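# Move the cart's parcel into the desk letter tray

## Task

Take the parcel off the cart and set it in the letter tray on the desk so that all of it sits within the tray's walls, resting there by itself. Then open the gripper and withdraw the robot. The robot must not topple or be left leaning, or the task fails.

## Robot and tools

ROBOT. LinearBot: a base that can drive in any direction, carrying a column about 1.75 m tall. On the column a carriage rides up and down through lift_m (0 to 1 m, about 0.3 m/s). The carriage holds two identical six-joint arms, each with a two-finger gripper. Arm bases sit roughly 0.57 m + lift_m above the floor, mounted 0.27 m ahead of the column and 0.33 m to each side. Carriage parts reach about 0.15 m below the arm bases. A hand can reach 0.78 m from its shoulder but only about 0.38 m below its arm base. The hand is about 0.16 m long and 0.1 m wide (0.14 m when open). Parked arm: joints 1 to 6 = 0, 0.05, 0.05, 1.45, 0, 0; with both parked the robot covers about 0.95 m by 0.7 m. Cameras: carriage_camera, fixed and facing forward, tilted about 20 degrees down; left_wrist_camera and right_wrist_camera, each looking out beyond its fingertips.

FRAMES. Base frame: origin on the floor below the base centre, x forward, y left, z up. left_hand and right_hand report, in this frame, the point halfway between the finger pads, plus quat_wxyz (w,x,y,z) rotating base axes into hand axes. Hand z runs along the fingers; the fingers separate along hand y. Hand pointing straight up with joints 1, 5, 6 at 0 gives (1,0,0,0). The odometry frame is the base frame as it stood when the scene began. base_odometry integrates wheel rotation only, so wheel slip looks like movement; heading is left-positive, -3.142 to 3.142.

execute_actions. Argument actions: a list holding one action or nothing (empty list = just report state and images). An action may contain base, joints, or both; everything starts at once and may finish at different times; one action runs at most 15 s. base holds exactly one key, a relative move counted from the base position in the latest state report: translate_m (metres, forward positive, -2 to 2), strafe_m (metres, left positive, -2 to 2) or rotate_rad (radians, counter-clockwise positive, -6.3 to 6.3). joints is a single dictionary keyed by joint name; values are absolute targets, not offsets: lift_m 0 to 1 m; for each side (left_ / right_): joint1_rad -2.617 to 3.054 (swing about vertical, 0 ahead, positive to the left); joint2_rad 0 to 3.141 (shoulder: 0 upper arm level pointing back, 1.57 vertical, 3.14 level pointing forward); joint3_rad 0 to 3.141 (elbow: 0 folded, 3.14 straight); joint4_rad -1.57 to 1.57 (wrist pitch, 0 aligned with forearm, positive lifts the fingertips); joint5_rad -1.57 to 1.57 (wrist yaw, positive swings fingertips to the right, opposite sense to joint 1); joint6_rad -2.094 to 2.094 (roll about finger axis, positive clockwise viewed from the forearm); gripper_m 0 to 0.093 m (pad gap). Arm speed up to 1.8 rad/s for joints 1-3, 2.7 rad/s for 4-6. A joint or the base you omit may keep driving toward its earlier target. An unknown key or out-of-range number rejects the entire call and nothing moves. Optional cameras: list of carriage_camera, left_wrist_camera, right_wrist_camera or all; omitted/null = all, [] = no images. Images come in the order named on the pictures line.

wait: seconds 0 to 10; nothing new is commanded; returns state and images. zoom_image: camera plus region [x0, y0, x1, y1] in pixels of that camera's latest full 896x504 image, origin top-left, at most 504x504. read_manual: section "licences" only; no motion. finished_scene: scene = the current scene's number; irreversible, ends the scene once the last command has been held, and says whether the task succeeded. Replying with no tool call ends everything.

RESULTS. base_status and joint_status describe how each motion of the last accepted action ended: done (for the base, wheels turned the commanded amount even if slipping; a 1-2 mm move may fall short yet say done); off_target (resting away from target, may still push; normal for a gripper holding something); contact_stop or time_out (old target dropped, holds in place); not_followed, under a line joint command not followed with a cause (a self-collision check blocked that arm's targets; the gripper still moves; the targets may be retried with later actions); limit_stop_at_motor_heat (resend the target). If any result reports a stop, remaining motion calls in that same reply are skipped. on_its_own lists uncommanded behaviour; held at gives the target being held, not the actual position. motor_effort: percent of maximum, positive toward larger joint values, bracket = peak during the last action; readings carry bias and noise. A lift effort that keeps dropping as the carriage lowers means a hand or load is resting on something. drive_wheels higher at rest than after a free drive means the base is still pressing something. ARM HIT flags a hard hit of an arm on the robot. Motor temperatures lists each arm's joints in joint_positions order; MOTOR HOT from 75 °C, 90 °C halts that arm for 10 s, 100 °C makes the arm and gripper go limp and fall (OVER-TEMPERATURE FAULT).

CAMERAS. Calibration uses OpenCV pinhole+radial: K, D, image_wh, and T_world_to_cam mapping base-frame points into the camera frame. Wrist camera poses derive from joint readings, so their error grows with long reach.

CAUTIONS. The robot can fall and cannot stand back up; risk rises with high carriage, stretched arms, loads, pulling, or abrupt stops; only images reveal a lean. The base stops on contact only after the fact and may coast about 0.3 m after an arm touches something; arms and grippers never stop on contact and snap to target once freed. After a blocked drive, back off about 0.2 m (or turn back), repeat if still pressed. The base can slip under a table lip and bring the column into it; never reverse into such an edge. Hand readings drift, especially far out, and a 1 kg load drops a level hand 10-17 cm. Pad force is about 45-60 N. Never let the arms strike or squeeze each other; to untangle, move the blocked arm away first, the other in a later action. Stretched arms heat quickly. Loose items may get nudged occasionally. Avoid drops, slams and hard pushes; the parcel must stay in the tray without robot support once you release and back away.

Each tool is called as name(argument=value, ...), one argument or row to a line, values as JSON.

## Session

execute_actions(
  actions=[],
  cameras=["carriage_camera"],
)

Scene clock: 0.00 s.
Motor temperatures (°C, as the motors report them): left_arm=[30 36 32 32 28 29] | right_arm=[30 30 30 30 28 30]
base_odometry: x=+0.000 y=+0.000 heading=+0.000 (m, m, rad; odometry frame)
base_status: not commanded
joint_positions: lift_m=+0.299 left_joint1_rad=+0.020 left_joint2_rad=+0.060 left_joint3_rad=+0.058 left_joint4_rad=+1.485 left_joint5_rad=+0.011 left_joint6_rad=+0.014 left_gripper_m=+0.095 right_joint1_rad=+0.016 right_joint2_rad=+0.053 right_joint3_rad=+0.053 right_joint4_rad=+1.445 right_joint5_rad=+0.025 right_joint6_rad=-0.023 right_gripper_m=+0.095
joint_status: not commanded
motor_effort: lift_m=+21 drive_wheels=-1 (%)
left_hand: x=+0.2870 y=+0.3350 z=+1.3334 quat_wxyz=(+0.999, +0.005, +0.044, +0.017) (m; base frame)
right_hand: x=+0.2961 y=-0.3401 z=+1.3309 quat_wxyz=(+0.998, +0.011, +0.063, -0.004) (m; base frame)
pictures: carriage_camera
camera_calibration (this result's frames):
carriage_camera: T_world_to_cam=[[0.0146519, -0.998107, 0.0597306, -0.083942], [-0.395401, -0.0606515, -0.916504, 1.26932], [0.918392, -0.010189, -0.395541, 0.371259], [0, 0, 0, 1]] pos_world=[0.162157, -0.00301448, 1.31519]
Images, in order (width x height): carriage_camera 896x504.

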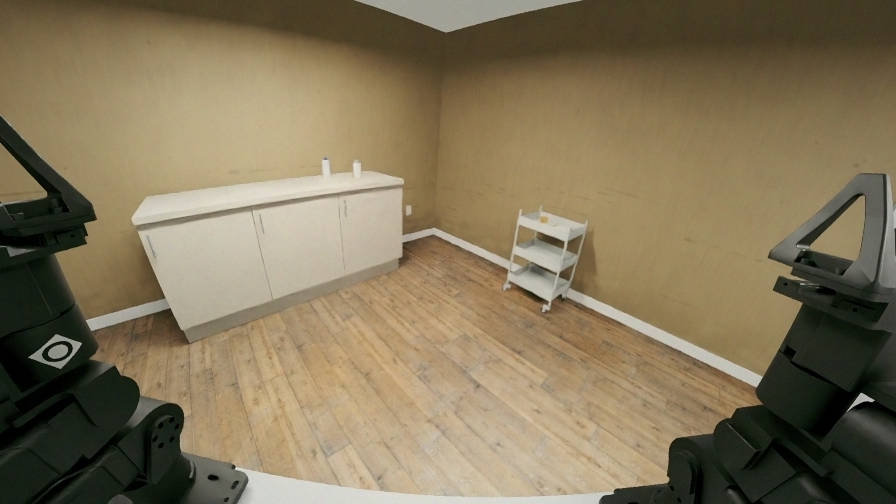

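execute_actions(
  actions=[
    {"base":{"translate_m":1.35}},
  ],
  cameras=[],
)

execute_actions(
  actions=[
    {"base":{"rotate_rad":-0.85}},
  ],
  cameras=["carriage_camera"],
)

execute_actions(
  actions=[
    {"base":{"translate_m":0.45}},
  ],
  cameras=["carriage_camera"],
)

Scene clock: 16.70 s.
Motor temperatures (°C, as the motors report them): left_arm=[30 36 33 32 28 29] | right_arm=[30 31 31 30 28 30]
base_odometry: x=+1.350 y=-0.002 heading=-0.001 (m, m, rad; odometry frame)
base_status: done
joint_positions: lift_m=+0.299 left_joint1_rad=+0.020 left_joint2_rad=+0.060 left_joint3_rad=+0.058 left_joint4_rad=+1.485 left_joint5_rad=+0.011 left_joint6_rad=+0.014 left_gripper_m=+0.095 right_joint1_rad=+0.016 right_joint2_rad=+0.053 right_joint3_rad=+0.053 right_joint4_rad=+1.445 right_joint5_rad=+0.025 right_joint6_rad=-0.023 right_gripper_m=+0.095
joint_status: not commanded
motor_effort: lift_m=+22(22) drive_wheels=-7(22) (%)
left_hand: x=+0.2870 y=+0.3350 z=+1.3334 quat_wxyz=(+0.999, +0.005, +0.044, +0.017) (m; base frame)
right_hand: x=+0.2961 y=-0.3401 z=+1.3309 quat_wxyz=(+0.998, +0.011, +0.063, -0.004) (m; base frame)
pictures: none
No camera images: the call's "cameras" was empty. Leave "cameras" out to get every camera's image.

Scene clock: 19.07 s.
Motor temperatures (°C, as the motors report them): left_arm=[30 36 33 32 28 29] | right_arm=[30 31 31 30 28 30]
base_odometry: x=+1.350 y=-0.002 heading=-0.851 (m, m, rad; odometry frame)
base_status: done
joint_positions: lift_m=+0.299 left_joint1_rad=+0.020 left_joint2_rad=+0.060 left_joint3_rad=+0.058 left_joint4_rad=+1.485 left_joint5_rad=+0.011 left_joint6_rad=+0.014 left_gripper_m=+0.095 right_joint1_rad=+0.016 right_joint2_rad=+0.053 right_joint3_rad=+0.053 right_joint4_rad=+1.443 right_joint5_rad=+0.025 right_joint6_rad=-0.023 right_gripper_m=+0.095
joint_status: not commanded
motor_effort: lift_m=+22(22) drive_wheels=+9(18) (%)
left_hand: x=+0.2871 y=+0.3350 z=+1.3334 quat_wxyz=(+0.999, +0.005, +0.044, +0.017) (m; base frame)
right_hand: x=+0.2966 y=-0.3401 z=+1.3308 quat_wxyz=(+0.998, +0.011, +0.064, -0.004) (m; base frame)
pictures: carriage_camera
camera_calibration (this result's frames):
carriage_camera: T_world_to_cam=[[0.0146519, -0.998107, 0.0597306, -0.083942], [-0.395401, -0.0606515, -0.916504, 1.26932], [0.918392, -0.010189, -0.395541, 0.371259], [0, 0, 0, 1]] pos_world=[0.162157, -0.00301448, 1.31519]
Images, in order (width x height): carriage_camera 896x504.

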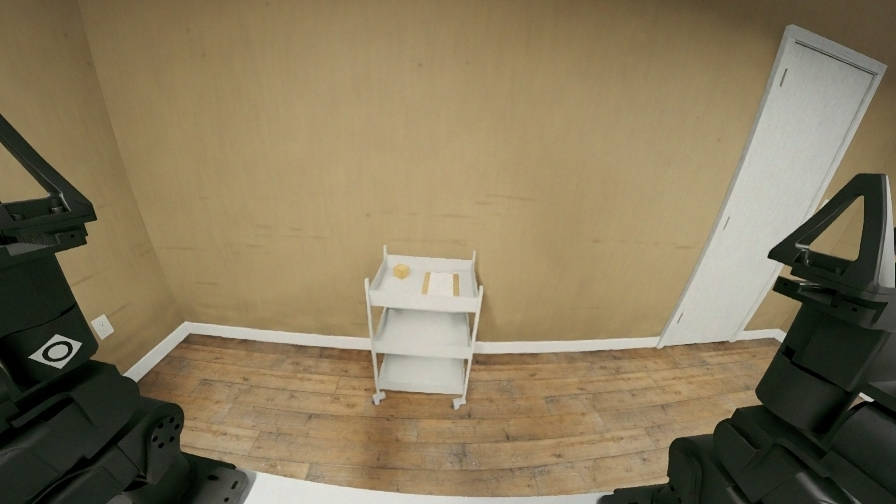

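Scene clock: 22.13 s.
Motor temperatures (°C, as the motors report them): left_arm=[30 36 33 32 28 29] | right_arm=[30 31 31 30 28 30]
base_odometry: x=+1.646 y=-0.341 heading=-0.852 (m, m, rad; odometry frame)
base_status: done
joint_positions: lift_m=+0.299 left_joint1_rad=+0.020 left_joint2_rad=+0.060 left_joint3_rad=+0.058 left_joint4_rad=+1.485 left_joint5_rad=+0.011 left_joint6_rad=+0.014 left_gripper_m=+0.095 right_joint1_rad=+0.016 right_joint2_rad=+0.053 right_joint3_rad=+0.053 right_joint4_rad=+1.443 right_joint5_rad=+0.025 right_joint6_rad=-0.023 right_gripper_m=+0.095
joint_status: not commanded
motor_effort: lift_m=+22(22) drive_wheels=-8(23) (%)
left_hand: x=+0.2870 y=+0.3350 z=+1.3334 quat_wxyz=(+0.999, +0.005, +0.044, +0.017) (m; base frame)
right_hand: x=+0.2967 y=-0.3401 z=+1.3308 quat_wxyz=(+0.998, +0.011, +0.064, -0.004) (m; base frame)
pictures: carriage_camera
camera_calibration (this result's frames):
carriage_camera: T_world_to_cam=[[0.0146519, -0.998107, 0.0597306, -0.083942], [-0.395401, -0.0606515, -0.916504, 1.26932], [0.918392, -0.010189, -0.395541, 0.371259], [0, 0, 0, 1]] pos_world=[0.162157, -0.00301448, 1.31519]
Images, in order (width x height): carriage_camera 896x504.

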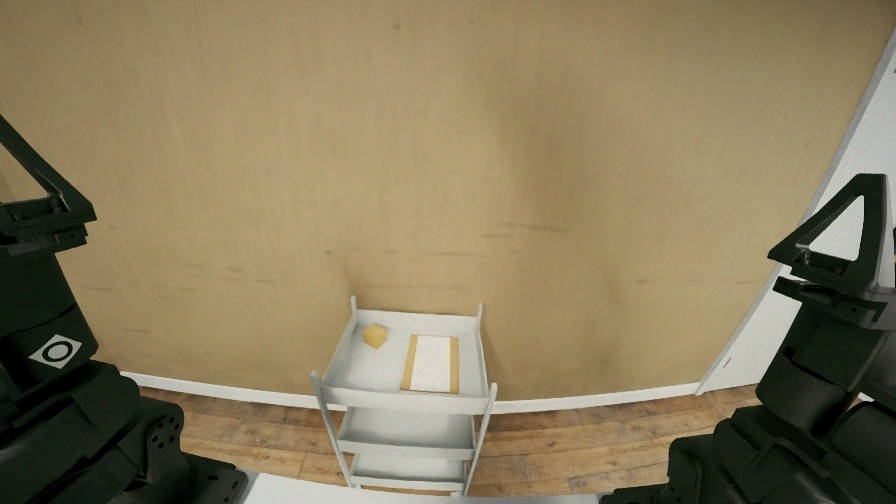

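zoom_image(
  camera="carriage_camera",
  region=[310, 290, 450, 390],
)

Region (310, 290, 450, 390) of carriage_camera's 896x504 image, scaled by 3.600, with more detail than that image has; it fills the top 360 rows of this view, and the rest is white.

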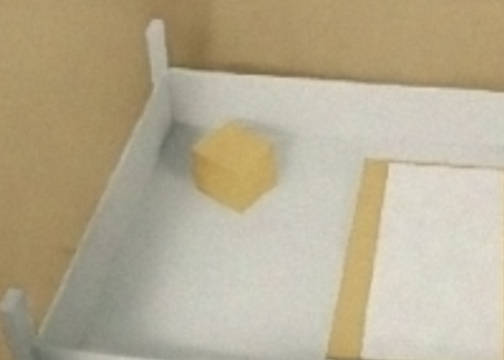

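execute_actions(
  actions=[
    {"base":{"translate_m":0.13},"joints":{"lift_m":0.3,"left_joint1_rad":-0.235,"left_joint2_rad":2.3,"left_joint3_rad":2.0,"left_joint4_rad":-1.27,"left_joint5_rad":0,"left_joint6_rad":0.5}},
  ],
  cameras=[],
)

execute_actions(
  actions=[
    {"joints":{"lift_m":0.16}},
  ],
  cameras=["carriage_camera","left_wrist_camera"],
)

Scene clock: 37.27 s.
Motor temperatures (°C, as the motors report them): left_arm=[30 37 34 32 28 29] | right_arm=[30 31 32 30 28 30]
base_odometry: x=+1.732 y=-0.439 heading=-0.853 (m, m, rad; odometry frame)
base_status: done
joint_positions: lift_m=+0.300 left_joint1_rad=-0.227 left_joint2_rad=+2.306 left_joint3_rad=+1.977 left_joint4_rad=-1.261 left_joint5_rad=+0.005 left_joint6_rad=+0.489 left_gripper_m=+0.095 right_joint1_rad=+0.016 right_joint2_rad=+0.053 right_joint3_rad=+0.053 right_joint4_rad=+1.445 right_joint5_rad=+0.025 right_joint6_rad=-0.023 right_gripper_m=+0.095
joint_status: all done
motor_effort: lift_m=+25(25) drive_wheels=-8(18) (%)
left_hand: x=+0.6961 y=+0.2357 z=+0.9409 quat_wxyz=(-0.009, +0.350, +0.937, -0.004) (m; base frame)
right_hand: x=+0.2961 y=-0.3401 z=+1.3312 quat_wxyz=(+0.998, +0.011, +0.063, -0.004) (m; base frame)
pictures: none
No camera images: the call's "cameras" was empty. Leave "cameras" out to get every camera's image.

Scene clock: 38.37 s.
Motor temperatures (°C, as the motors report them): left_arm=[30 37 34 32 28 29] | right_arm=[30 31 32 30 28 30]
base_odometry: x=+1.731 y=-0.439 heading=-0.853 (m, m, rad; odometry frame)
base_status: not commanded
joint_positions: lift_m=+0.160 left_joint1_rad=-0.227 left_joint2_rad=+2.303 left_joint3_rad=+1.987 left_joint4_rad=-1.263 left_joint5_rad=+0.005 left_joint6_rad=+0.490 left_gripper_m=+0.095 right_joint1_rad=+0.016 right_joint2_rad=+0.053 right_joint3_rad=+0.053 right_joint4_rad=+1.445 right_joint5_rad=+0.025 right_joint6_rad=-0.023 right_gripper_m=+0.095
joint_status: all done
motor_effort: lift_m=+18(17) drive_wheels=-7(8) (%)
left_hand: x=+0.6983 y=+0.2352 z=+0.8053 quat_wxyz=(-0.004, +0.351, +0.937, -0.003) (m; base frame)
right_hand: x=+0.2961 y=-0.3401 z=+1.1919 quat_wxyz=(+0.998, +0.011, +0.063, -0.004) (m; base frame)
pictures: carriage_camera, left_wrist_camera
camera_calibration (this result's frames):
carriage_camera: T_world_to_cam=[[0.0146519, -0.998107, 0.0597306, -0.0756394], [-0.395401, -0.0606515, -0.916504, 1.14192], [0.918392, -0.010189, -0.395541, 0.316279], [0, 0, 0, 1]] pos_world=[0.162157, -0.00301448, 1.17619]
left_wrist_camera: T_world_to_cam=[[-0.622185, -0.781778, 0.0413465, 0.589118], [-0.577395, 0.493909, 0.650129, -0.230214], [-0.528678, 0.380627, -0.758698, 1.01191], [0, 0, 0, 1]] pos_world=[0.768591, 0.189103, 0.893046]
Images, in order (width x height): carriage_camera 896x504, left_wrist_camera 896x504.

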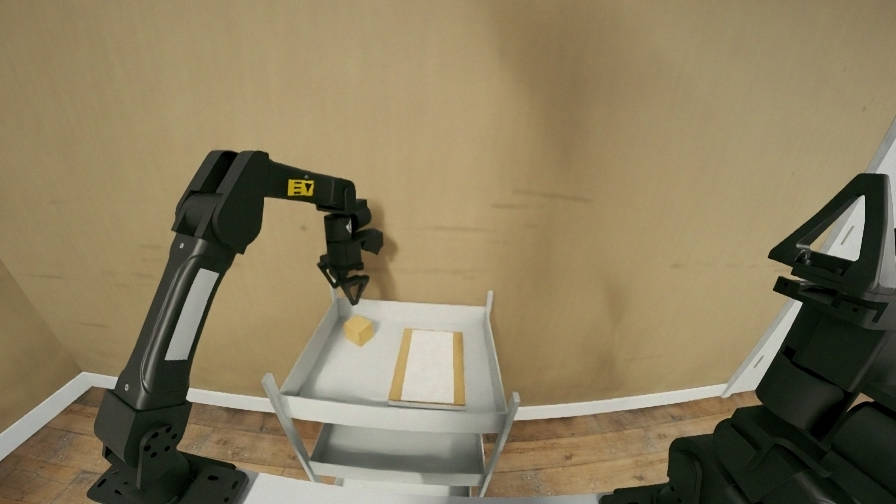

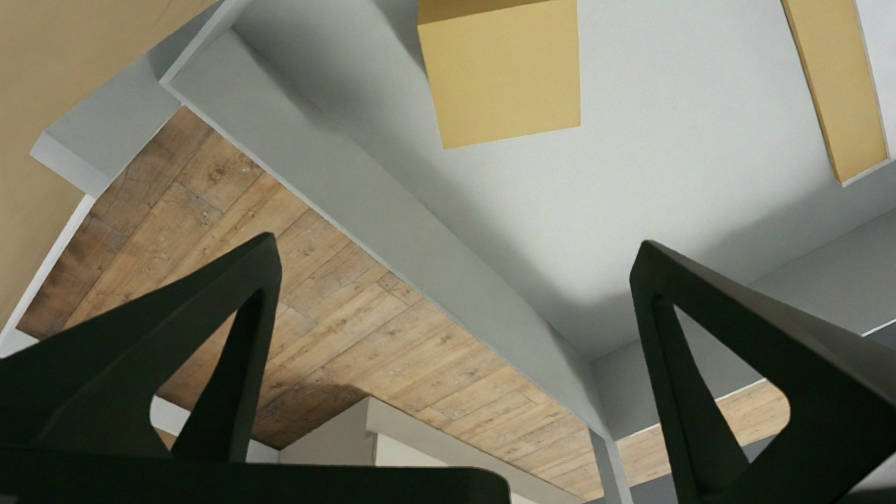

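execute_actions(
  actions=[
    {"joints":{"lift_m":0.095,"left_joint1_rad":-0.295,"left_joint6_rad":0.26}},
  ],
  cameras=["carriage_camera","left_wrist_camera"],
)

Scene clock: 45.87 s.
Motor temperatures (°C, as the motors report them): left_arm=[30 41 35 32 28 29] | right_arm=[30 31 32 30 28 30]
base_odometry: x=+1.731 y=-0.439 heading=-0.853 (m, m, rad; odometry frame)
base_status: not commanded
joint_positions: lift_m=+0.095 left_joint1_rad=-0.300 left_joint2_rad=+2.306 left_joint3_rad=+1.987 left_joint4_rad=-1.264 left_joint5_rad=+0.004 left_joint6_rad=+0.269 left_gripper_m=+0.095 right_joint1_rad=+0.016 right_joint2_rad=+0.053 right_joint3_rad=+0.053 right_joint4_rad=+1.445 right_joint5_rad=+0.025 right_joint6_rad=-0.023 right_gripper_m=+0.095
joint_status: all done
motor_effort: lift_m=+18(19) drive_wheels=+9(10) (%)
left_hand: x=+0.6893 y=+0.2041 z=+0.7390 quat_wxyz=(-0.007, +0.281, +0.960, -0.002) (m; base frame)
right_hand: x=+0.2962 y=-0.3401 z=+1.1269 quat_wxyz=(+0.998, +0.011, +0.063, -0.004) (m; base frame)
pictures: carriage_camera, left_wrist_camera
camera_calibration (this result's frames):
carriage_camera: T_world_to_cam=[[0.0146519, -0.998107, 0.0597306, -0.0717572], [-0.395401, -0.0606515, -0.916504, 1.08235], [0.918392, -0.010189, -0.395541, 0.290571], [0, 0, 0, 1]] pos_world=[0.162157, -0.00301448, 1.1112]
left_wrist_camera: T_world_to_cam=[[-0.50091, -0.864581, 0.0398721, 0.496259], [-0.640344, 0.4012, 0.65498, -0.118244], [-0.582279, 0.302554, -0.754594, 1.01852], [0, 0, 0, 1]] pos_world=[0.76593, 0.168337, 0.826233]
Images, in order (width x height): carriage_camera 896x504, left_wrist_camera 896x504.

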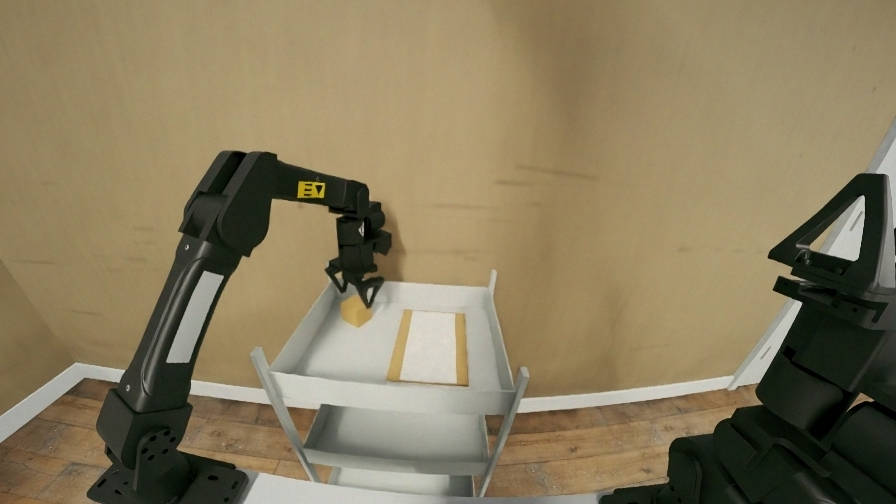

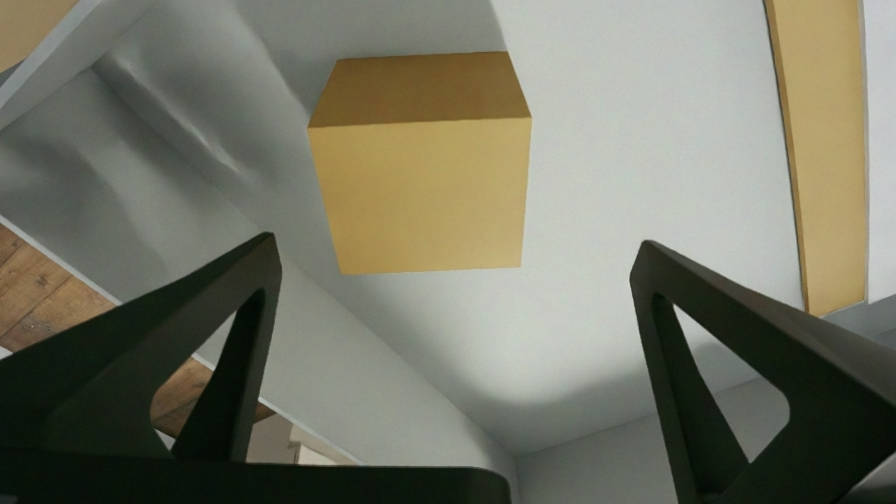

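execute_actions(
  actions=[
    {"base":{"translate_m":0.006},"joints":{"lift_m":0.048,"left_joint1_rad":-0.278}},
  ],
  cameras=["left_wrist_camera"],
)

execute_actions(
  actions=[
    {"joints":{"left_gripper_m":0.03}},
  ],
  cameras=["left_wrist_camera"],
)

Scene clock: 55.13 s.
Motor temperatures (°C, as the motors report them): left_arm=[30 44 36 32 28 29] | right_arm=[30 32 33 30 28 30]
base_odometry: x=+1.735 y=-0.444 heading=-0.854 (m, m, rad; odometry frame)
base_status: done
joint_positions: lift_m=+0.048 left_joint1_rad=-0.284 left_joint2_rad=+2.307 left_joint3_rad=+1.987 left_joint4_rad=-1.266 left_joint5_rad=+0.004 left_joint6_rad=+0.269 left_gripper_m=+0.095 right_joint1_rad=+0.016 right_joint2_rad=+0.053 right_joint3_rad=+0.053 right_joint4_rad=+1.445 right_joint5_rad=+0.025 right_joint6_rad=-0.023 right_gripper_m=+0.095
joint_status: all done
motor_effort: lift_m=+19(20) drive_wheels=-5(16) (%)
left_hand: x=+0.6908 y=+0.2111 z=+0.6916 quat_wxyz=(-0.008, +0.273, +0.962, -0.002) (m; base frame)
right_hand: x=+0.2961 y=-0.3401 z=+1.0798 quat_wxyz=(+0.998, +0.011, +0.063, -0.004) (m; base frame)
pictures: left_wrist_camera
camera_calibration (this result's frames):
left_wrist_camera: T_world_to_cam=[[-0.486891, -0.872525, 0.0404671, 0.496544], [-0.645008, 0.390399, 0.656928, -0.0848605], [-0.588984, 0.29375, -0.752867, 0.986874], [0, 0, 0, 1]] pos_world=[0.76828, 0.176482, 0.778638]
Images, in order (width x height): left_wrist_camera 896x504.

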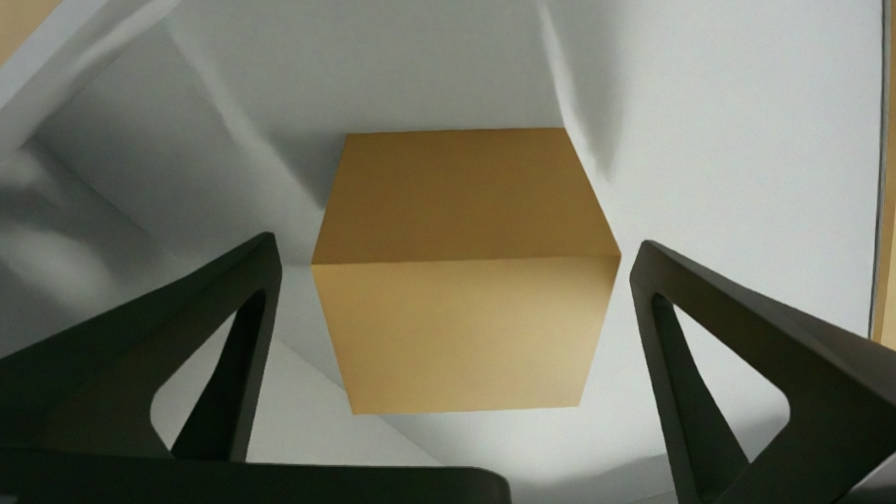

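Scene clock: 55.77 s.
Motor temperatures (°C, as the motors report them): left_arm=[30 44 36 32 28 29] | right_arm=[30 32 33 30 28 30]
base_odometry: x=+1.735 y=-0.444 heading=-0.854 (m, m, rad; odometry frame)
base_status: not commanded
joint_positions: lift_m=+0.048 left_joint1_rad=-0.284 left_joint2_rad=+2.307 left_joint3_rad=+1.987 left_joint4_rad=-1.266 left_joint5_rad=+0.004 left_joint6_rad=+0.269 left_gripper_m=+0.056 right_joint1_rad=+0.016 right_joint2_rad=+0.053 right_joint3_rad=+0.053 right_joint4_rad=+1.445 right_joint5_rad=+0.025 right_joint6_rad=-0.023 right_gripper_m=+0.095
joint_status: left_gripper_m off_target (ended at +0.056, target +0.030)
motor_effort: lift_m=+19(19) drive_wheels=+7(5) (%)
left_hand: x=+0.6908 y=+0.2111 z=+0.6916 quat_wxyz=(-0.008, +0.273, +0.962, -0.002) (m; base frame)
right_hand: x=+0.2961 y=-0.3401 z=+1.0798 quat_wxyz=(+0.998, +0.011, +0.063, -0.004) (m; base frame)
pictures: left_wrist_camera
camera_calibration (this result's frames):
left_wrist_camera: T_world_to_cam=[[-0.486891, -0.872525, 0.0404671, 0.496544], [-0.645008, 0.390399, 0.656928, -0.0848605], [-0.588984, 0.29375, -0.752867, 0.986874], [0, 0, 0, 1]] pos_world=[0.76828, 0.176482, 0.778638]
Images, in order (width x height): left_wrist_camera 896x504.

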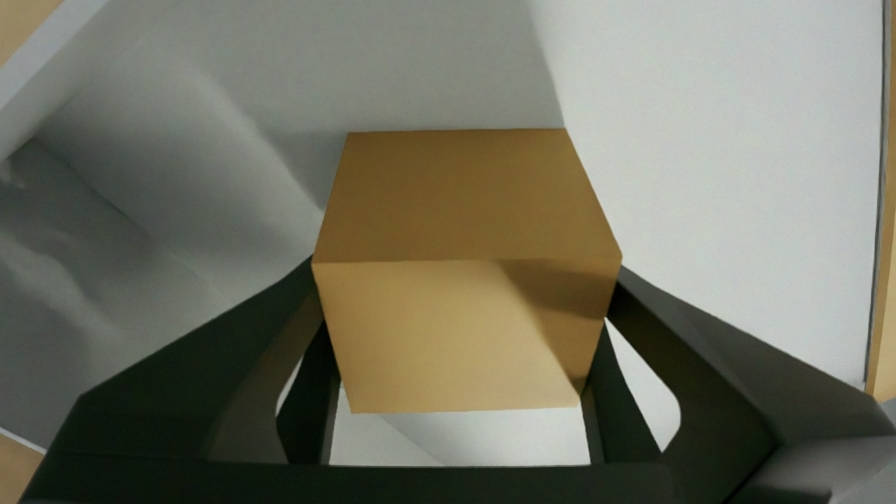

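Same layout probably: desk to the right.

execute_actions(
  actions=[
    {"joints":{"lift_m":0.28}},
  ],
  cameras=[],
)

execute_actions(
  actions=[
    {"base":{"translate_m":-0.9},"joints":{"left_joint1_rad":-0.06,"left_joint6_rad":-0.06,"left_joint2_rad":2.1,"left_joint3_rad":1.6,"left_joint4_rad":-1.07,"lift_m":0.32}},
  ],
  cameras=[],
)

execute_actions(
  actions=[
    {"base":{"rotate_rad":-1.54}},
  ],
  cameras=["carriage_camera"],
)

Scene clock: 63.80 s.
Motor temperatures (°C, as the motors report them): left_arm=[30 47 36 32 28 29] | right_arm=[30 32 33 30 28 30]
base_odometry: x=+1.735 y=-0.444 heading=-0.854 (m, m, rad; odometry frame)
base_status: not commanded
joint_positions: lift_m=+0.280 left_joint1_rad=-0.284 left_joint2_rad=+2.298 left_joint3_rad=+1.987 left_joint4_rad=-1.267 left_joint5_rad=+0.004 left_joint6_rad=+0.269 left_gripper_m=+0.056 right_joint1_rad=+0.016 right_joint2_rad=+0.053 right_joint3_rad=+0.053 right_joint4_rad=+1.445 right_joint5_rad=+0.025 right_joint6_rad=-0.023 right_gripper_m=+0.095
joint_status: all done
motor_effort: lift_m=+24(28) drive_wheels=+7(5) (%)
left_hand: x=+0.6912 y=+0.2109 z=+0.9268 quat_wxyz=(-0.004, +0.273, +0.962, -0.002) (m; base frame)
right_hand: x=+0.2961 y=-0.3401 z=+1.3112 quat_wxyz=(+0.998, +0.011, +0.063, -0.004) (m; base frame)
pictures: none
No camera images: the call's "cameras" was empty. Leave "cameras" out to get every camera's image.

Scene clock: 67.87 s.
Motor temperatures (°C, as the motors report them): left_arm=[30 47 36 32 28 29] | right_arm=[30 32 33 30 28 30]
base_odometry: x=+1.145 y=+0.236 heading=-0.856 (m, m, rad; odometry frame)
base_status: done
joint_positions: lift_m=+0.320 left_joint1_rad=-0.052 left_joint2_rad=+2.108 left_joint3_rad=+1.605 left_joint4_rad=-1.067 left_joint5_rad=-0.003 left_joint6_rad=-0.050 left_gripper_m=+0.056 right_joint1_rad=+0.016 right_joint2_rad=+0.053 right_joint3_rad=+0.053 right_joint4_rad=+1.443 right_joint5_rad=+0.025 right_joint6_rad=-0.023 right_gripper_m=+0.095
joint_status: all done
motor_effort: lift_m=+23(29) drive_wheels=-8(24) (%)
left_hand: x=+0.6625 y=+0.3162 z=+0.9491 quat_wxyz=(+0.001, +0.001, +1.000, +0.001) (m; base frame)
right_hand: x=+0.2966 y=-0.3401 z=+1.3513 quat_wxyz=(+0.998, +0.011, +0.064, -0.004) (m; base frame)
pictures: none
No camera images: the call's "cameras" was empty. Leave "cameras" out to get every camera's image.

Scene clock: 71.03 s.
Motor temperatures (°C, as the motors report them): left_arm=[30 48 36 32 28 29] | right_arm=[30 32 33 30 28 30]
base_odometry: x=+1.145 y=+0.236 heading=-2.395 (m, m, rad; odometry frame)
base_status: done
joint_positions: lift_m=+0.320 left_joint1_rad=-0.054 left_joint2_rad=+2.108 left_joint3_rad=+1.605 left_joint4_rad=-1.066 left_joint5_rad=-0.003 left_joint6_rad=-0.050 left_gripper_m=+0.056 right_joint1_rad=+0.016 right_joint2_rad=+0.053 right_joint3_rad=+0.053 right_joint4_rad=+1.443 right_joint5_rad=+0.025 right_joint6_rad=-0.023 right_gripper_m=+0.095
joint_status: not commanded
motor_effort: lift_m=+23(23) drive_wheels=+9(19) (%)
left_hand: x=+0.6626 y=+0.3153 z=+0.9491 quat_wxyz=(+0.001, +0.002, +1.000, +0.001) (m; base frame)
right_hand: x=+0.2966 y=-0.3401 z=+1.3513 quat_wxyz=(+0.998, +0.011, +0.064, -0.004) (m; base frame)
pictures: carriage_camera
camera_calibration (this result's frames):
carriage_camera: T_world_to_cam=[[0.0146519, -0.998107, 0.0597306, -0.0851665], [-0.395401, -0.0606515, -0.916504, 1.2881], [0.918392, -0.010189, -0.395541, 0.379368], [0, 0, 0, 1]] pos_world=[0.162157, -0.00301448, 1.33569]
Images, in order (width x height): carriage_camera 896x504.

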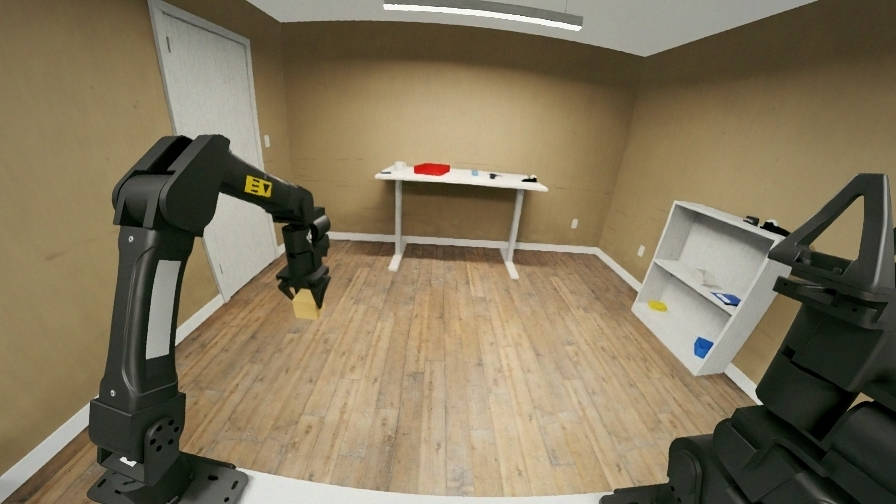

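execute_actions(
  actions=[
    {"base":{"translate_m":1.75},"joints":{"lift_m":0.65}},
  ],
  cameras=["carriage_camera"],
)

Scene clock: 82.17 s.
Motor temperatures (°C, as the motors report them): left_arm=[30 48 36 32 28 29] | right_arm=[30 32 33 30 28 30]
base_odometry: x=-0.142 y=-0.950 heading=-2.397 (m, m, rad; odometry frame)
base_status: done
joint_positions: lift_m=+0.650 left_joint1_rad=-0.054 left_joint2_rad=+2.099 left_joint3_rad=+1.605 left_joint4_rad=-1.070 left_joint5_rad=-0.003 left_joint6_rad=-0.050 left_gripper_m=+0.056 right_joint1_rad=+0.016 right_joint2_rad=+0.053 right_joint3_rad=+0.053 right_joint4_rad=+1.443 right_joint5_rad=+0.025 right_joint6_rad=-0.023 right_gripper_m=+0.095
joint_status: all done
motor_effort: lift_m=+24(28) drive_wheels=-9(24) (%)
left_hand: x=+0.6624 y=+0.3153 z=+1.2823 quat_wxyz=(+0.004, +0.002, +1.000, +0.001) (m; base frame)
right_hand: x=+0.2965 y=-0.3401 z=+1.6812 quat_wxyz=(+0.998, +0.011, +0.064, -0.004) (m; base frame)
pictures: carriage_camera
camera_calibration (this result's frames):
carriage_camera: T_world_to_cam=[[0.0146519, -0.998107, 0.0597306, -0.10487], [-0.395401, -0.0606515, -0.916504, 1.59043], [0.918392, -0.010189, -0.395541, 0.509845], [0, 0, 0, 1]] pos_world=[0.162157, -0.00301448, 1.66556]
Images, in order (width x height): carriage_camera 896x504.

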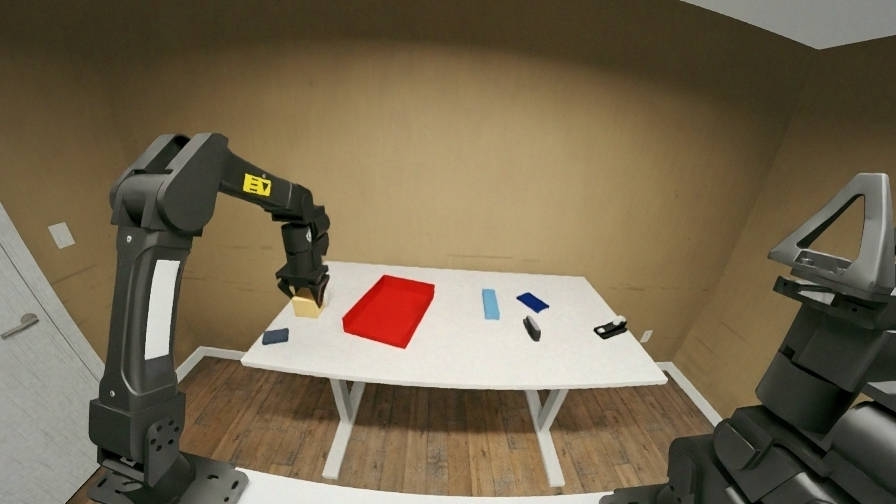

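execute_actions(
  actions=[
    {"base":{"translate_m":0.33},"joints":{"lift_m":0.52,"left_joint1_rad":-0.28,"left_joint2_rad":2.3,"left_joint3_rad":2.0,"left_joint4_rad":-1.27,"left_joint6_rad":0.05}},
  ],
  cameras=["carriage_camera","left_wrist_camera"],
)

Scene clock: 95.47 s.
Motor temperatures (°C, as the motors report them): left_arm=[30 49 36 32 28 29] | right_arm=[30 32 33 30 28 30]
base_odometry: x=-0.385 y=-1.173 heading=-2.398 (m, m, rad; odometry frame)
base_status: done
joint_positions: lift_m=+0.520 left_joint1_rad=-0.289 left_joint2_rad=+2.312 left_joint3_rad=+1.978 left_joint4_rad=-1.260 left_joint5_rad=+0.000 left_joint6_rad=+0.042 left_gripper_m=+0.056 right_joint1_rad=+0.016 right_joint2_rad=+0.053 right_joint3_rad=+0.053 right_joint4_rad=+1.445 right_joint5_rad=+0.025 right_joint6_rad=-0.023 right_gripper_m=+0.095
joint_status: all done
motor_effort: lift_m=+18(18) drive_wheels=-8(21) (%)
left_hand: x=+0.6892 y=+0.2100 z=+1.1594 quat_wxyz=(-0.012, +0.164, +0.986, +0.001) (m; base frame)
right_hand: x=+0.2960 y=-0.3401 z=+1.5520 quat_wxyz=(+0.998, +0.011, +0.063, -0.004) (m; base frame)
pictures: carriage_camera, left_wrist_camera
camera_calibration (this result's frames):
carriage_camera: T_world_to_cam=[[0.0146519, -0.998107, 0.0597306, -0.0971435], [-0.395401, -0.0606515, -0.916504, 1.47188], [0.918392, -0.010189, -0.395541, 0.458681], [0, 0, 0, 1]] pos_world=[0.162157, -0.00301448, 1.53621]
left_wrist_camera: T_world_to_cam=[[-0.281573, -0.958952, 0.0335807, 0.360558], [-0.711049, 0.232026, 0.663757, -0.321995], [-0.644303, 0.163019, -0.747194, 1.39743], [0, 0, 0, 1]] pos_world=[0.772939, 0.192662, 1.24577]
Images, in order (width x height): carriage_camera 896x504, left_wrist_camera 896x504.

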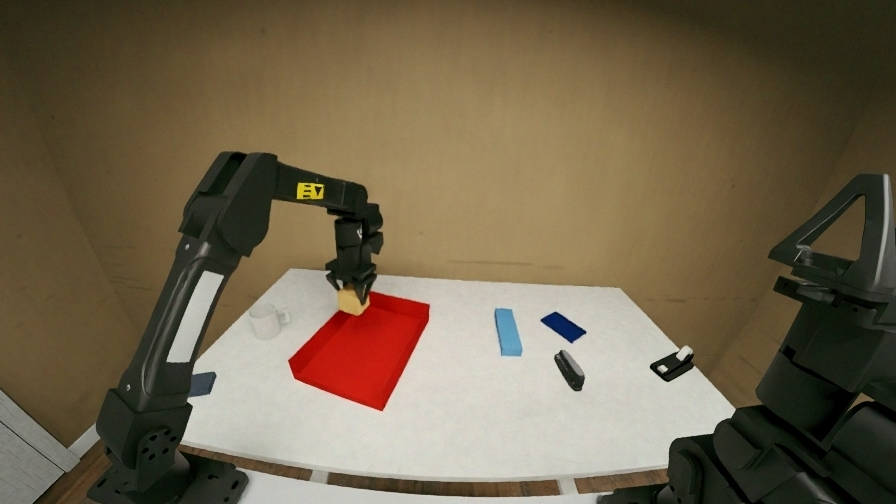

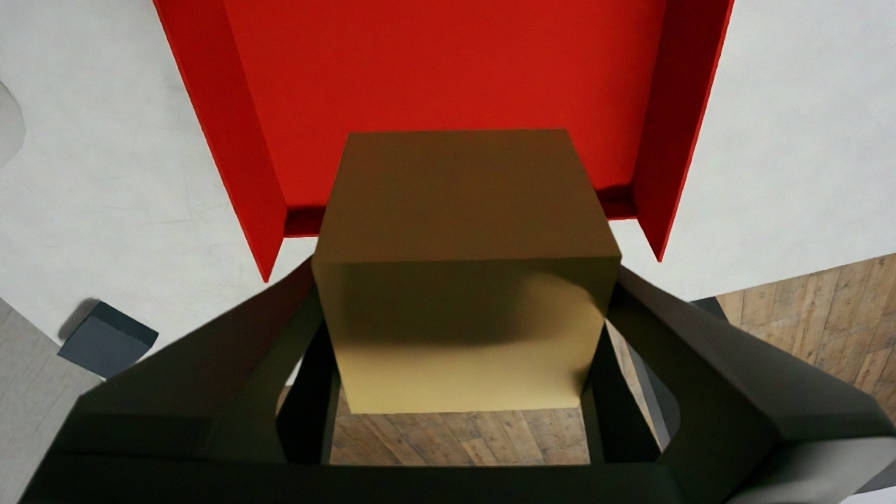

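execute_actions(
  actions=[
    {"joints":{"lift_m":0.39}},
  ],
  cameras=["carriage_camera","left_wrist_camera"],
)

Scene clock: 103.23 s.
Motor temperatures (°C, as the motors report them): left_arm=[30 51 37 32 28 29] | right_arm=[30 32 34 30 28 30]
base_odometry: x=-0.385 y=-1.173 heading=-2.398 (m, m, rad; odometry frame)
base_status: not commanded
joint_positions: lift_m=+0.390 left_joint1_rad=-0.289 left_joint2_rad=+2.306 left_joint3_rad=+1.984 left_joint4_rad=-1.262 left_joint5_rad=+0.000 left_joint6_rad=+0.042 left_gripper_m=+0.056 right_joint1_rad=+0.016 right_joint2_rad=+0.053 right_joint3_rad=+0.053 right_joint4_rad=+1.445 right_joint5_rad=+0.025 right_joint6_rad=-0.023 right_gripper_m=+0.095
joint_status: all done
motor_effort: lift_m=+18(19) drive_wheels=-7(8) (%)
left_hand: x=+0.6906 y=+0.2096 z=+1.0334 quat_wxyz=(-0.007, +0.164, +0.986, +0.001) (m; base frame)
right_hand: x=+0.2961 y=-0.3401 z=+1.4220 quat_wxyz=(+0.998, +0.011, +0.063, -0.004) (m; base frame)
pictures: carriage_camera, left_wrist_camera
camera_calibration (this result's frames):
carriage_camera: T_world_to_cam=[[0.0146519, -0.998107, 0.0597306, -0.0893766], [-0.395401, -0.0606515, -0.916504, 1.3527], [0.918392, -0.010189, -0.395541, 0.407247], [0, 0, 0, 1]] pos_world=[0.162157, -0.00301448, 1.40618]
left_wrist_camera: T_world_to_cam=[[-0.281892, -0.958857, 0.0336099, 0.364956], [-0.717324, 0.23389, 0.656309, -0.225579], [-0.637167, 0.160899, -0.753743, 1.30655], [0, 0, 0, 1]] pos_world=[0.773559, 0.192478, 1.12059]
Images, in order (width x height): carriage_camera 896x504, left_wrist_camera 896x504.

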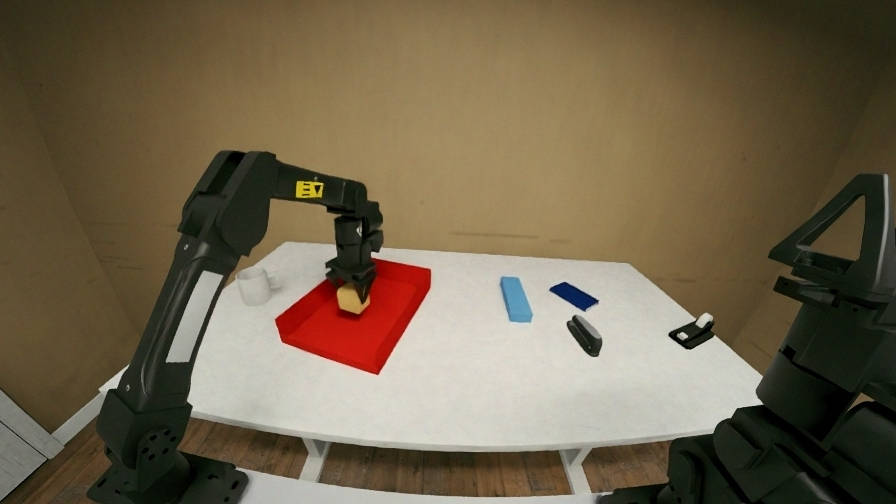

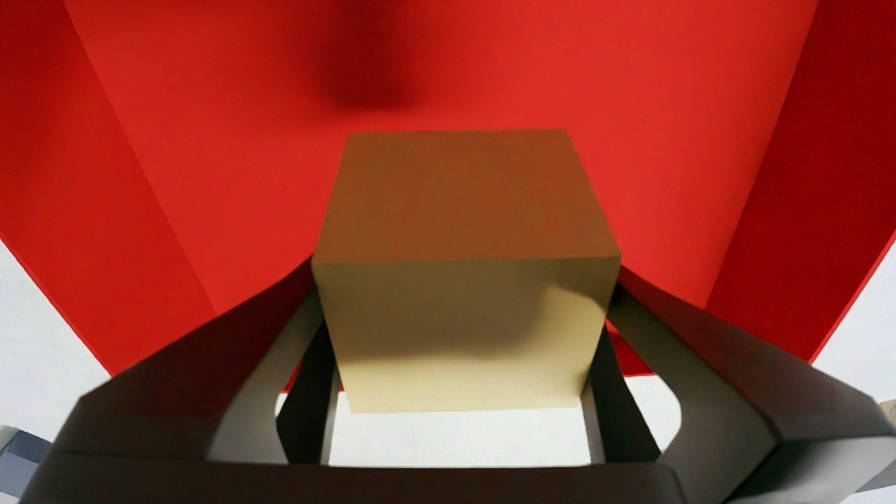

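execute_actions(
  actions=[
    {"joints":{"lift_m":0.352}},
  ],
  cameras=["left_wrist_camera"],
)

Scene clock: 107.13 s.
Motor temperatures (°C, as the motors report them): left_arm=[30 52 37 32 28 29] | right_arm=[30 32 34 30 28 30]
base_odometry: x=-0.385 y=-1.173 heading=-2.398 (m, m, rad; odometry frame)
base_status: not commanded
joint_positions: lift_m=+0.352 left_joint1_rad=-0.289 left_joint2_rad=+2.309 left_joint3_rad=+1.984 left_joint4_rad=-1.264 left_joint5_rad=+0.000 left_joint6_rad=+0.042 left_gripper_m=+0.056 right_joint1_rad=+0.016 right_joint2_rad=+0.053 right_joint3_rad=+0.053 right_joint4_rad=+1.445 right_joint5_rad=+0.025 right_joint6_rad=-0.023 right_gripper_m=+0.095
joint_status: all done
motor_effort: lift_m=+19(19) drive_wheels=-7(7) (%)
left_hand: x=+0.6900 y=+0.2098 z=+0.9941 quat_wxyz=(-0.009, +0.164, +0.986, +0.001) (m; base frame)
right_hand: x=+0.2961 y=-0.3401 z=+1.3839 quat_wxyz=(+0.998, +0.011, +0.063, -0.004) (m; base frame)
pictures: left_wrist_camera
camera_calibration (this result's frames):
left_wrist_camera: T_world_to_cam=[[-0.281733, -0.958905, 0.0335957, 0.366194], [-0.714196, 0.23296, 0.660041, -0.205961], [-0.640743, 0.161961, -0.750478, 1.27546], [0, 0, 0, 1]] pos_world=[0.773315, 0.19255, 1.08085]
Images, in order (width x height): left_wrist_camera 896x504.

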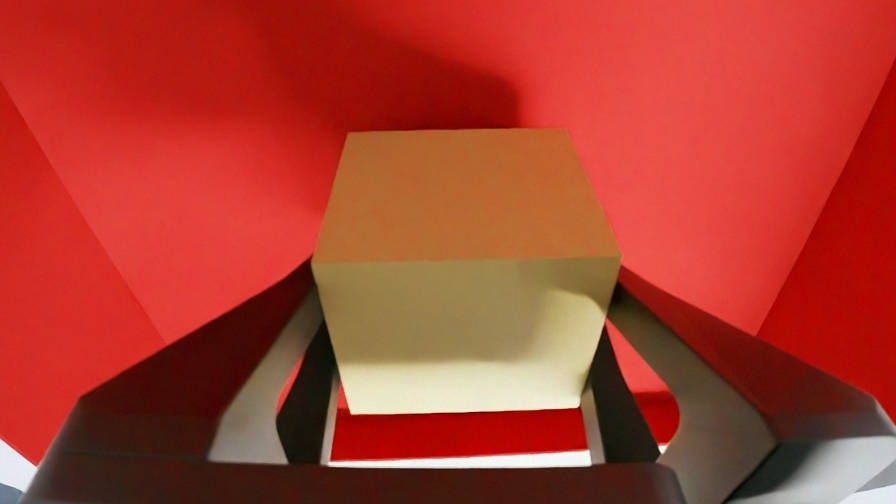

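execute_actions(
  actions=[
    {"joints":{"lift_m":0.338}},
  ],
  cameras=["left_wrist_camera"],
)

execute_actions(
  actions=[
    {"joints":{"left_gripper_m":0.09}},
  ],
  cameras=["left_wrist_camera"],
)

execute_actions(
  actions=[
    {"joints":{"lift_m":0.47}},
  ],
  cameras=[],
)

execute_actions(
  actions=[
    {"base":{"translate_m":-0.4},"joints":{"left_joint1_rad":0,"left_joint2_rad":0.05,"left_joint3_rad":0.05,"left_joint4_rad":1.45,"left_joint6_rad":0,"lift_m":0.53}},
  ],
  cameras=["carriage_camera"],
)

Scene clock: 115.37 s.
Motor temperatures (°C, as the motors report them): left_arm=[30 53 37 32 28 29] | right_arm=[30 32 34 30 28 30]
base_odometry: x=-0.385 y=-1.173 heading=-2.398 (m, m, rad; odometry frame)
base_status: not commanded
joint_positions: lift_m=+0.338 left_joint1_rad=-0.288 left_joint2_rad=+2.304 left_joint3_rad=+1.984 left_joint4_rad=-1.265 left_joint5_rad=+0.001 left_joint6_rad=+0.042 left_gripper_m=+0.056 right_joint1_rad=+0.016 right_joint2_rad=+0.053 right_joint3_rad=+0.053 right_joint4_rad=+1.445 right_joint5_rad=+0.025 right_joint6_rad=-0.023 right_gripper_m=+0.095
joint_status: all done
motor_effort: lift_m=+18(19) drive_wheels=+9(8) (%)
left_hand: x=+0.6900 y=+0.2099 z=+0.9821 quat_wxyz=(-0.007, +0.164, +0.986, +0.001) (m; base frame)
right_hand: x=+0.2961 y=-0.3401 z=+1.3700 quat_wxyz=(+0.998, +0.011, +0.063, -0.004) (m; base frame)
pictures: left_wrist_camera
camera_calibration (this result's frames):
left_wrist_camera: T_world_to_cam=[[-0.281468, -0.958968, 0.0339868, 0.366146], [-0.716383, 0.233567, 0.657451, -0.19412], [-0.638413, 0.160704, -0.75273, 1.2674], [0, 0, 0, 1]] pos_world=[0.773116, 0.192787, 1.06919]
Images, in order (width x height): left_wrist_camera 896x504.

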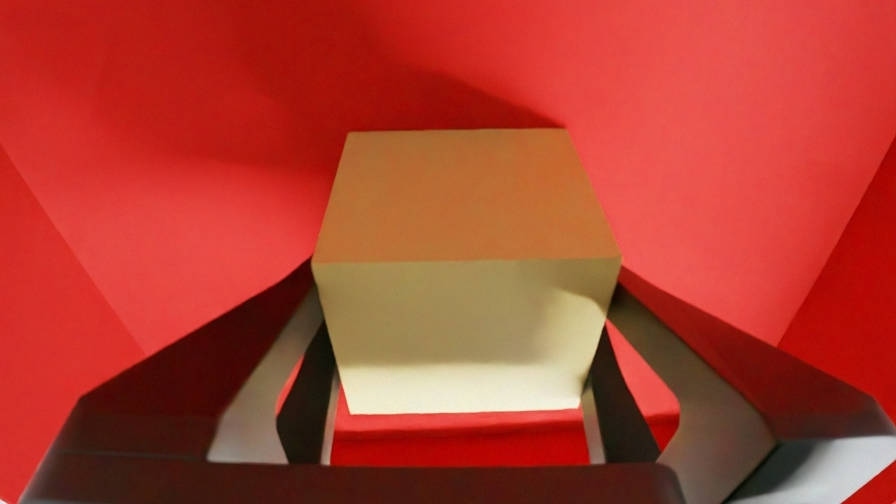

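Scene clock: 116.00 s.
Motor temperatures (°C, as the motors report them): left_arm=[30 53 37 32 28 29] | right_arm=[30 32 34 30 28 30]
base_odometry: x=-0.385 y=-1.173 heading=-2.398 (m, m, rad; odometry frame)
base_status: not commanded
joint_positions: lift_m=+0.338 left_joint1_rad=-0.288 left_joint2_rad=+2.304 left_joint3_rad=+1.984 left_joint4_rad=-1.265 left_joint5_rad=+0.001 left_joint6_rad=+0.042 left_gripper_m=+0.090 right_joint1_rad=+0.016 right_joint2_rad=+0.053 right_joint3_rad=+0.053 right_joint4_rad=+1.445 right_joint5_rad=+0.025 right_joint6_rad=-0.023 right_gripper_m=+0.095
joint_status: all done
motor_effort: lift_m=+18(18) drive_wheels=+9(9) (%)
left_hand: x=+0.6900 y=+0.2099 z=+0.9821 quat_wxyz=(-0.007, +0.164, +0.986, +0.001) (m; base frame)
right_hand: x=+0.2961 y=-0.3401 z=+1.3700 quat_wxyz=(+0.998, +0.011, +0.063, -0.004) (m; base frame)
pictures: left_wrist_camera
camera_calibration (this result's frames):
left_wrist_camera: T_world_to_cam=[[-0.281468, -0.958968, 0.0339868, 0.366146], [-0.716383, 0.233567, 0.657451, -0.19412], [-0.638413, 0.160704, -0.75273, 1.2674], [0, 0, 0, 1]] pos_world=[0.773116, 0.192787, 1.06919]
Images, in order (width x height): left_wrist_camera 896x504.

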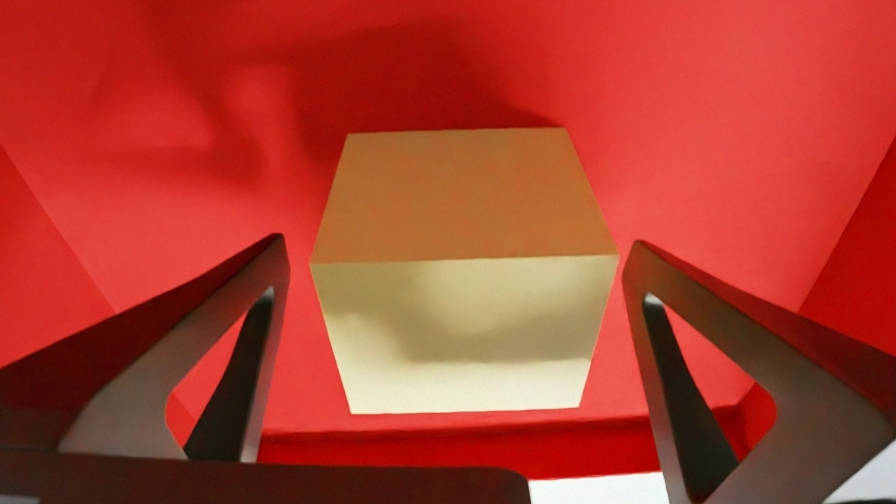

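Scene clock: 117.07 s.
Motor temperatures (°C, as the motors report them): left_arm=[30 53 37 32 28 29] | right_arm=[30 32 34 30 28 30]
base_odometry: x=-0.385 y=-1.173 heading=-2.398 (m, m, rad; odometry frame)
base_status: not commanded
joint_positions: lift_m=+0.470 left_joint1_rad=-0.288 left_joint2_rad=+2.297 left_joint3_rad=+1.984 left_joint4_rad=-1.266 left_joint5_rad=+0.001 left_joint6_rad=+0.042 left_gripper_m=+0.090 right_joint1_rad=+0.016 right_joint2_rad=+0.053 right_joint3_rad=+0.053 right_joint4_rad=+1.445 right_joint5_rad=+0.025 right_joint6_rad=-0.023 right_gripper_m=+0.095
joint_status: all done
motor_effort: lift_m=+24(29) drive_wheels=+9(9) (%)
left_hand: x=+0.6903 y=+0.2098 z=+1.1166 quat_wxyz=(-0.004, +0.164, +0.986, +0.000) (m; base frame)
right_hand: x=+0.2961 y=-0.3401 z=+1.5013 quat_wxyz=(+0.998, +0.011, +0.063, -0.004) (m; base frame)
pictures: none
No camera images: the call's "cameras" was empty. Leave "cameras" out to get every camera's image.

Scene clock: 119.97 s.
Motor temperatures (°C, as the motors report them): left_arm=[30 52 37 32 28 29] | right_arm=[30 32 34 30 28 30]
base_odometry: x=-0.091 y=-0.902 heading=-2.398 (m, m, rad; odometry frame)
base_status: done
joint_positions: lift_m=+0.530 left_joint1_rad=+0.009 left_joint2_rad=+0.054 left_joint3_rad=+0.069 left_joint4_rad=+1.452 left_joint5_rad=-0.003 left_joint6_rad=+0.008 left_gripper_m=+0.090 right_joint1_rad=+0.016 right_joint2_rad=+0.053 right_joint3_rad=+0.053 right_joint4_rad=+1.444 right_joint5_rad=+0.025 right_joint6_rad=-0.023 right_gripper_m=+0.095
joint_status: all done
motor_effort: lift_m=+24(28) drive_wheels=-2(24) (%)
left_hand: x=+0.2898 y=+0.3371 z=+1.5660 quat_wxyz=(+0.999, -0.002, +0.052, +0.008) (m; base frame)
right_hand: x=+0.2962 y=-0.3401 z=+1.5614 quat_wxyz=(+0.998, +0.011, +0.063, -0.004) (m; base frame)
pictures: carriage_camera
camera_calibration (this result's frames):
carriage_camera: T_world_to_cam=[[0.0146519, -0.998107, 0.0597306, -0.0977055], [-0.395401, -0.0606515, -0.916504, 1.4805], [0.918392, -0.010189, -0.395541, 0.462402], [0, 0, 0, 1]] pos_world=[0.162157, -0.00301448, 1.54562]
Images, in order (width x height): carriage_camera 896x504.

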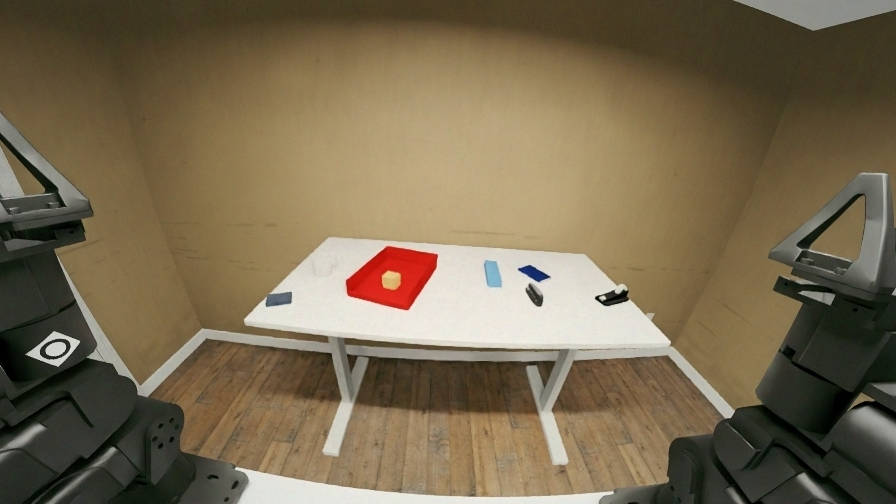

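finished_scene(
  scene=2,
)

The scene is finished: the task was done.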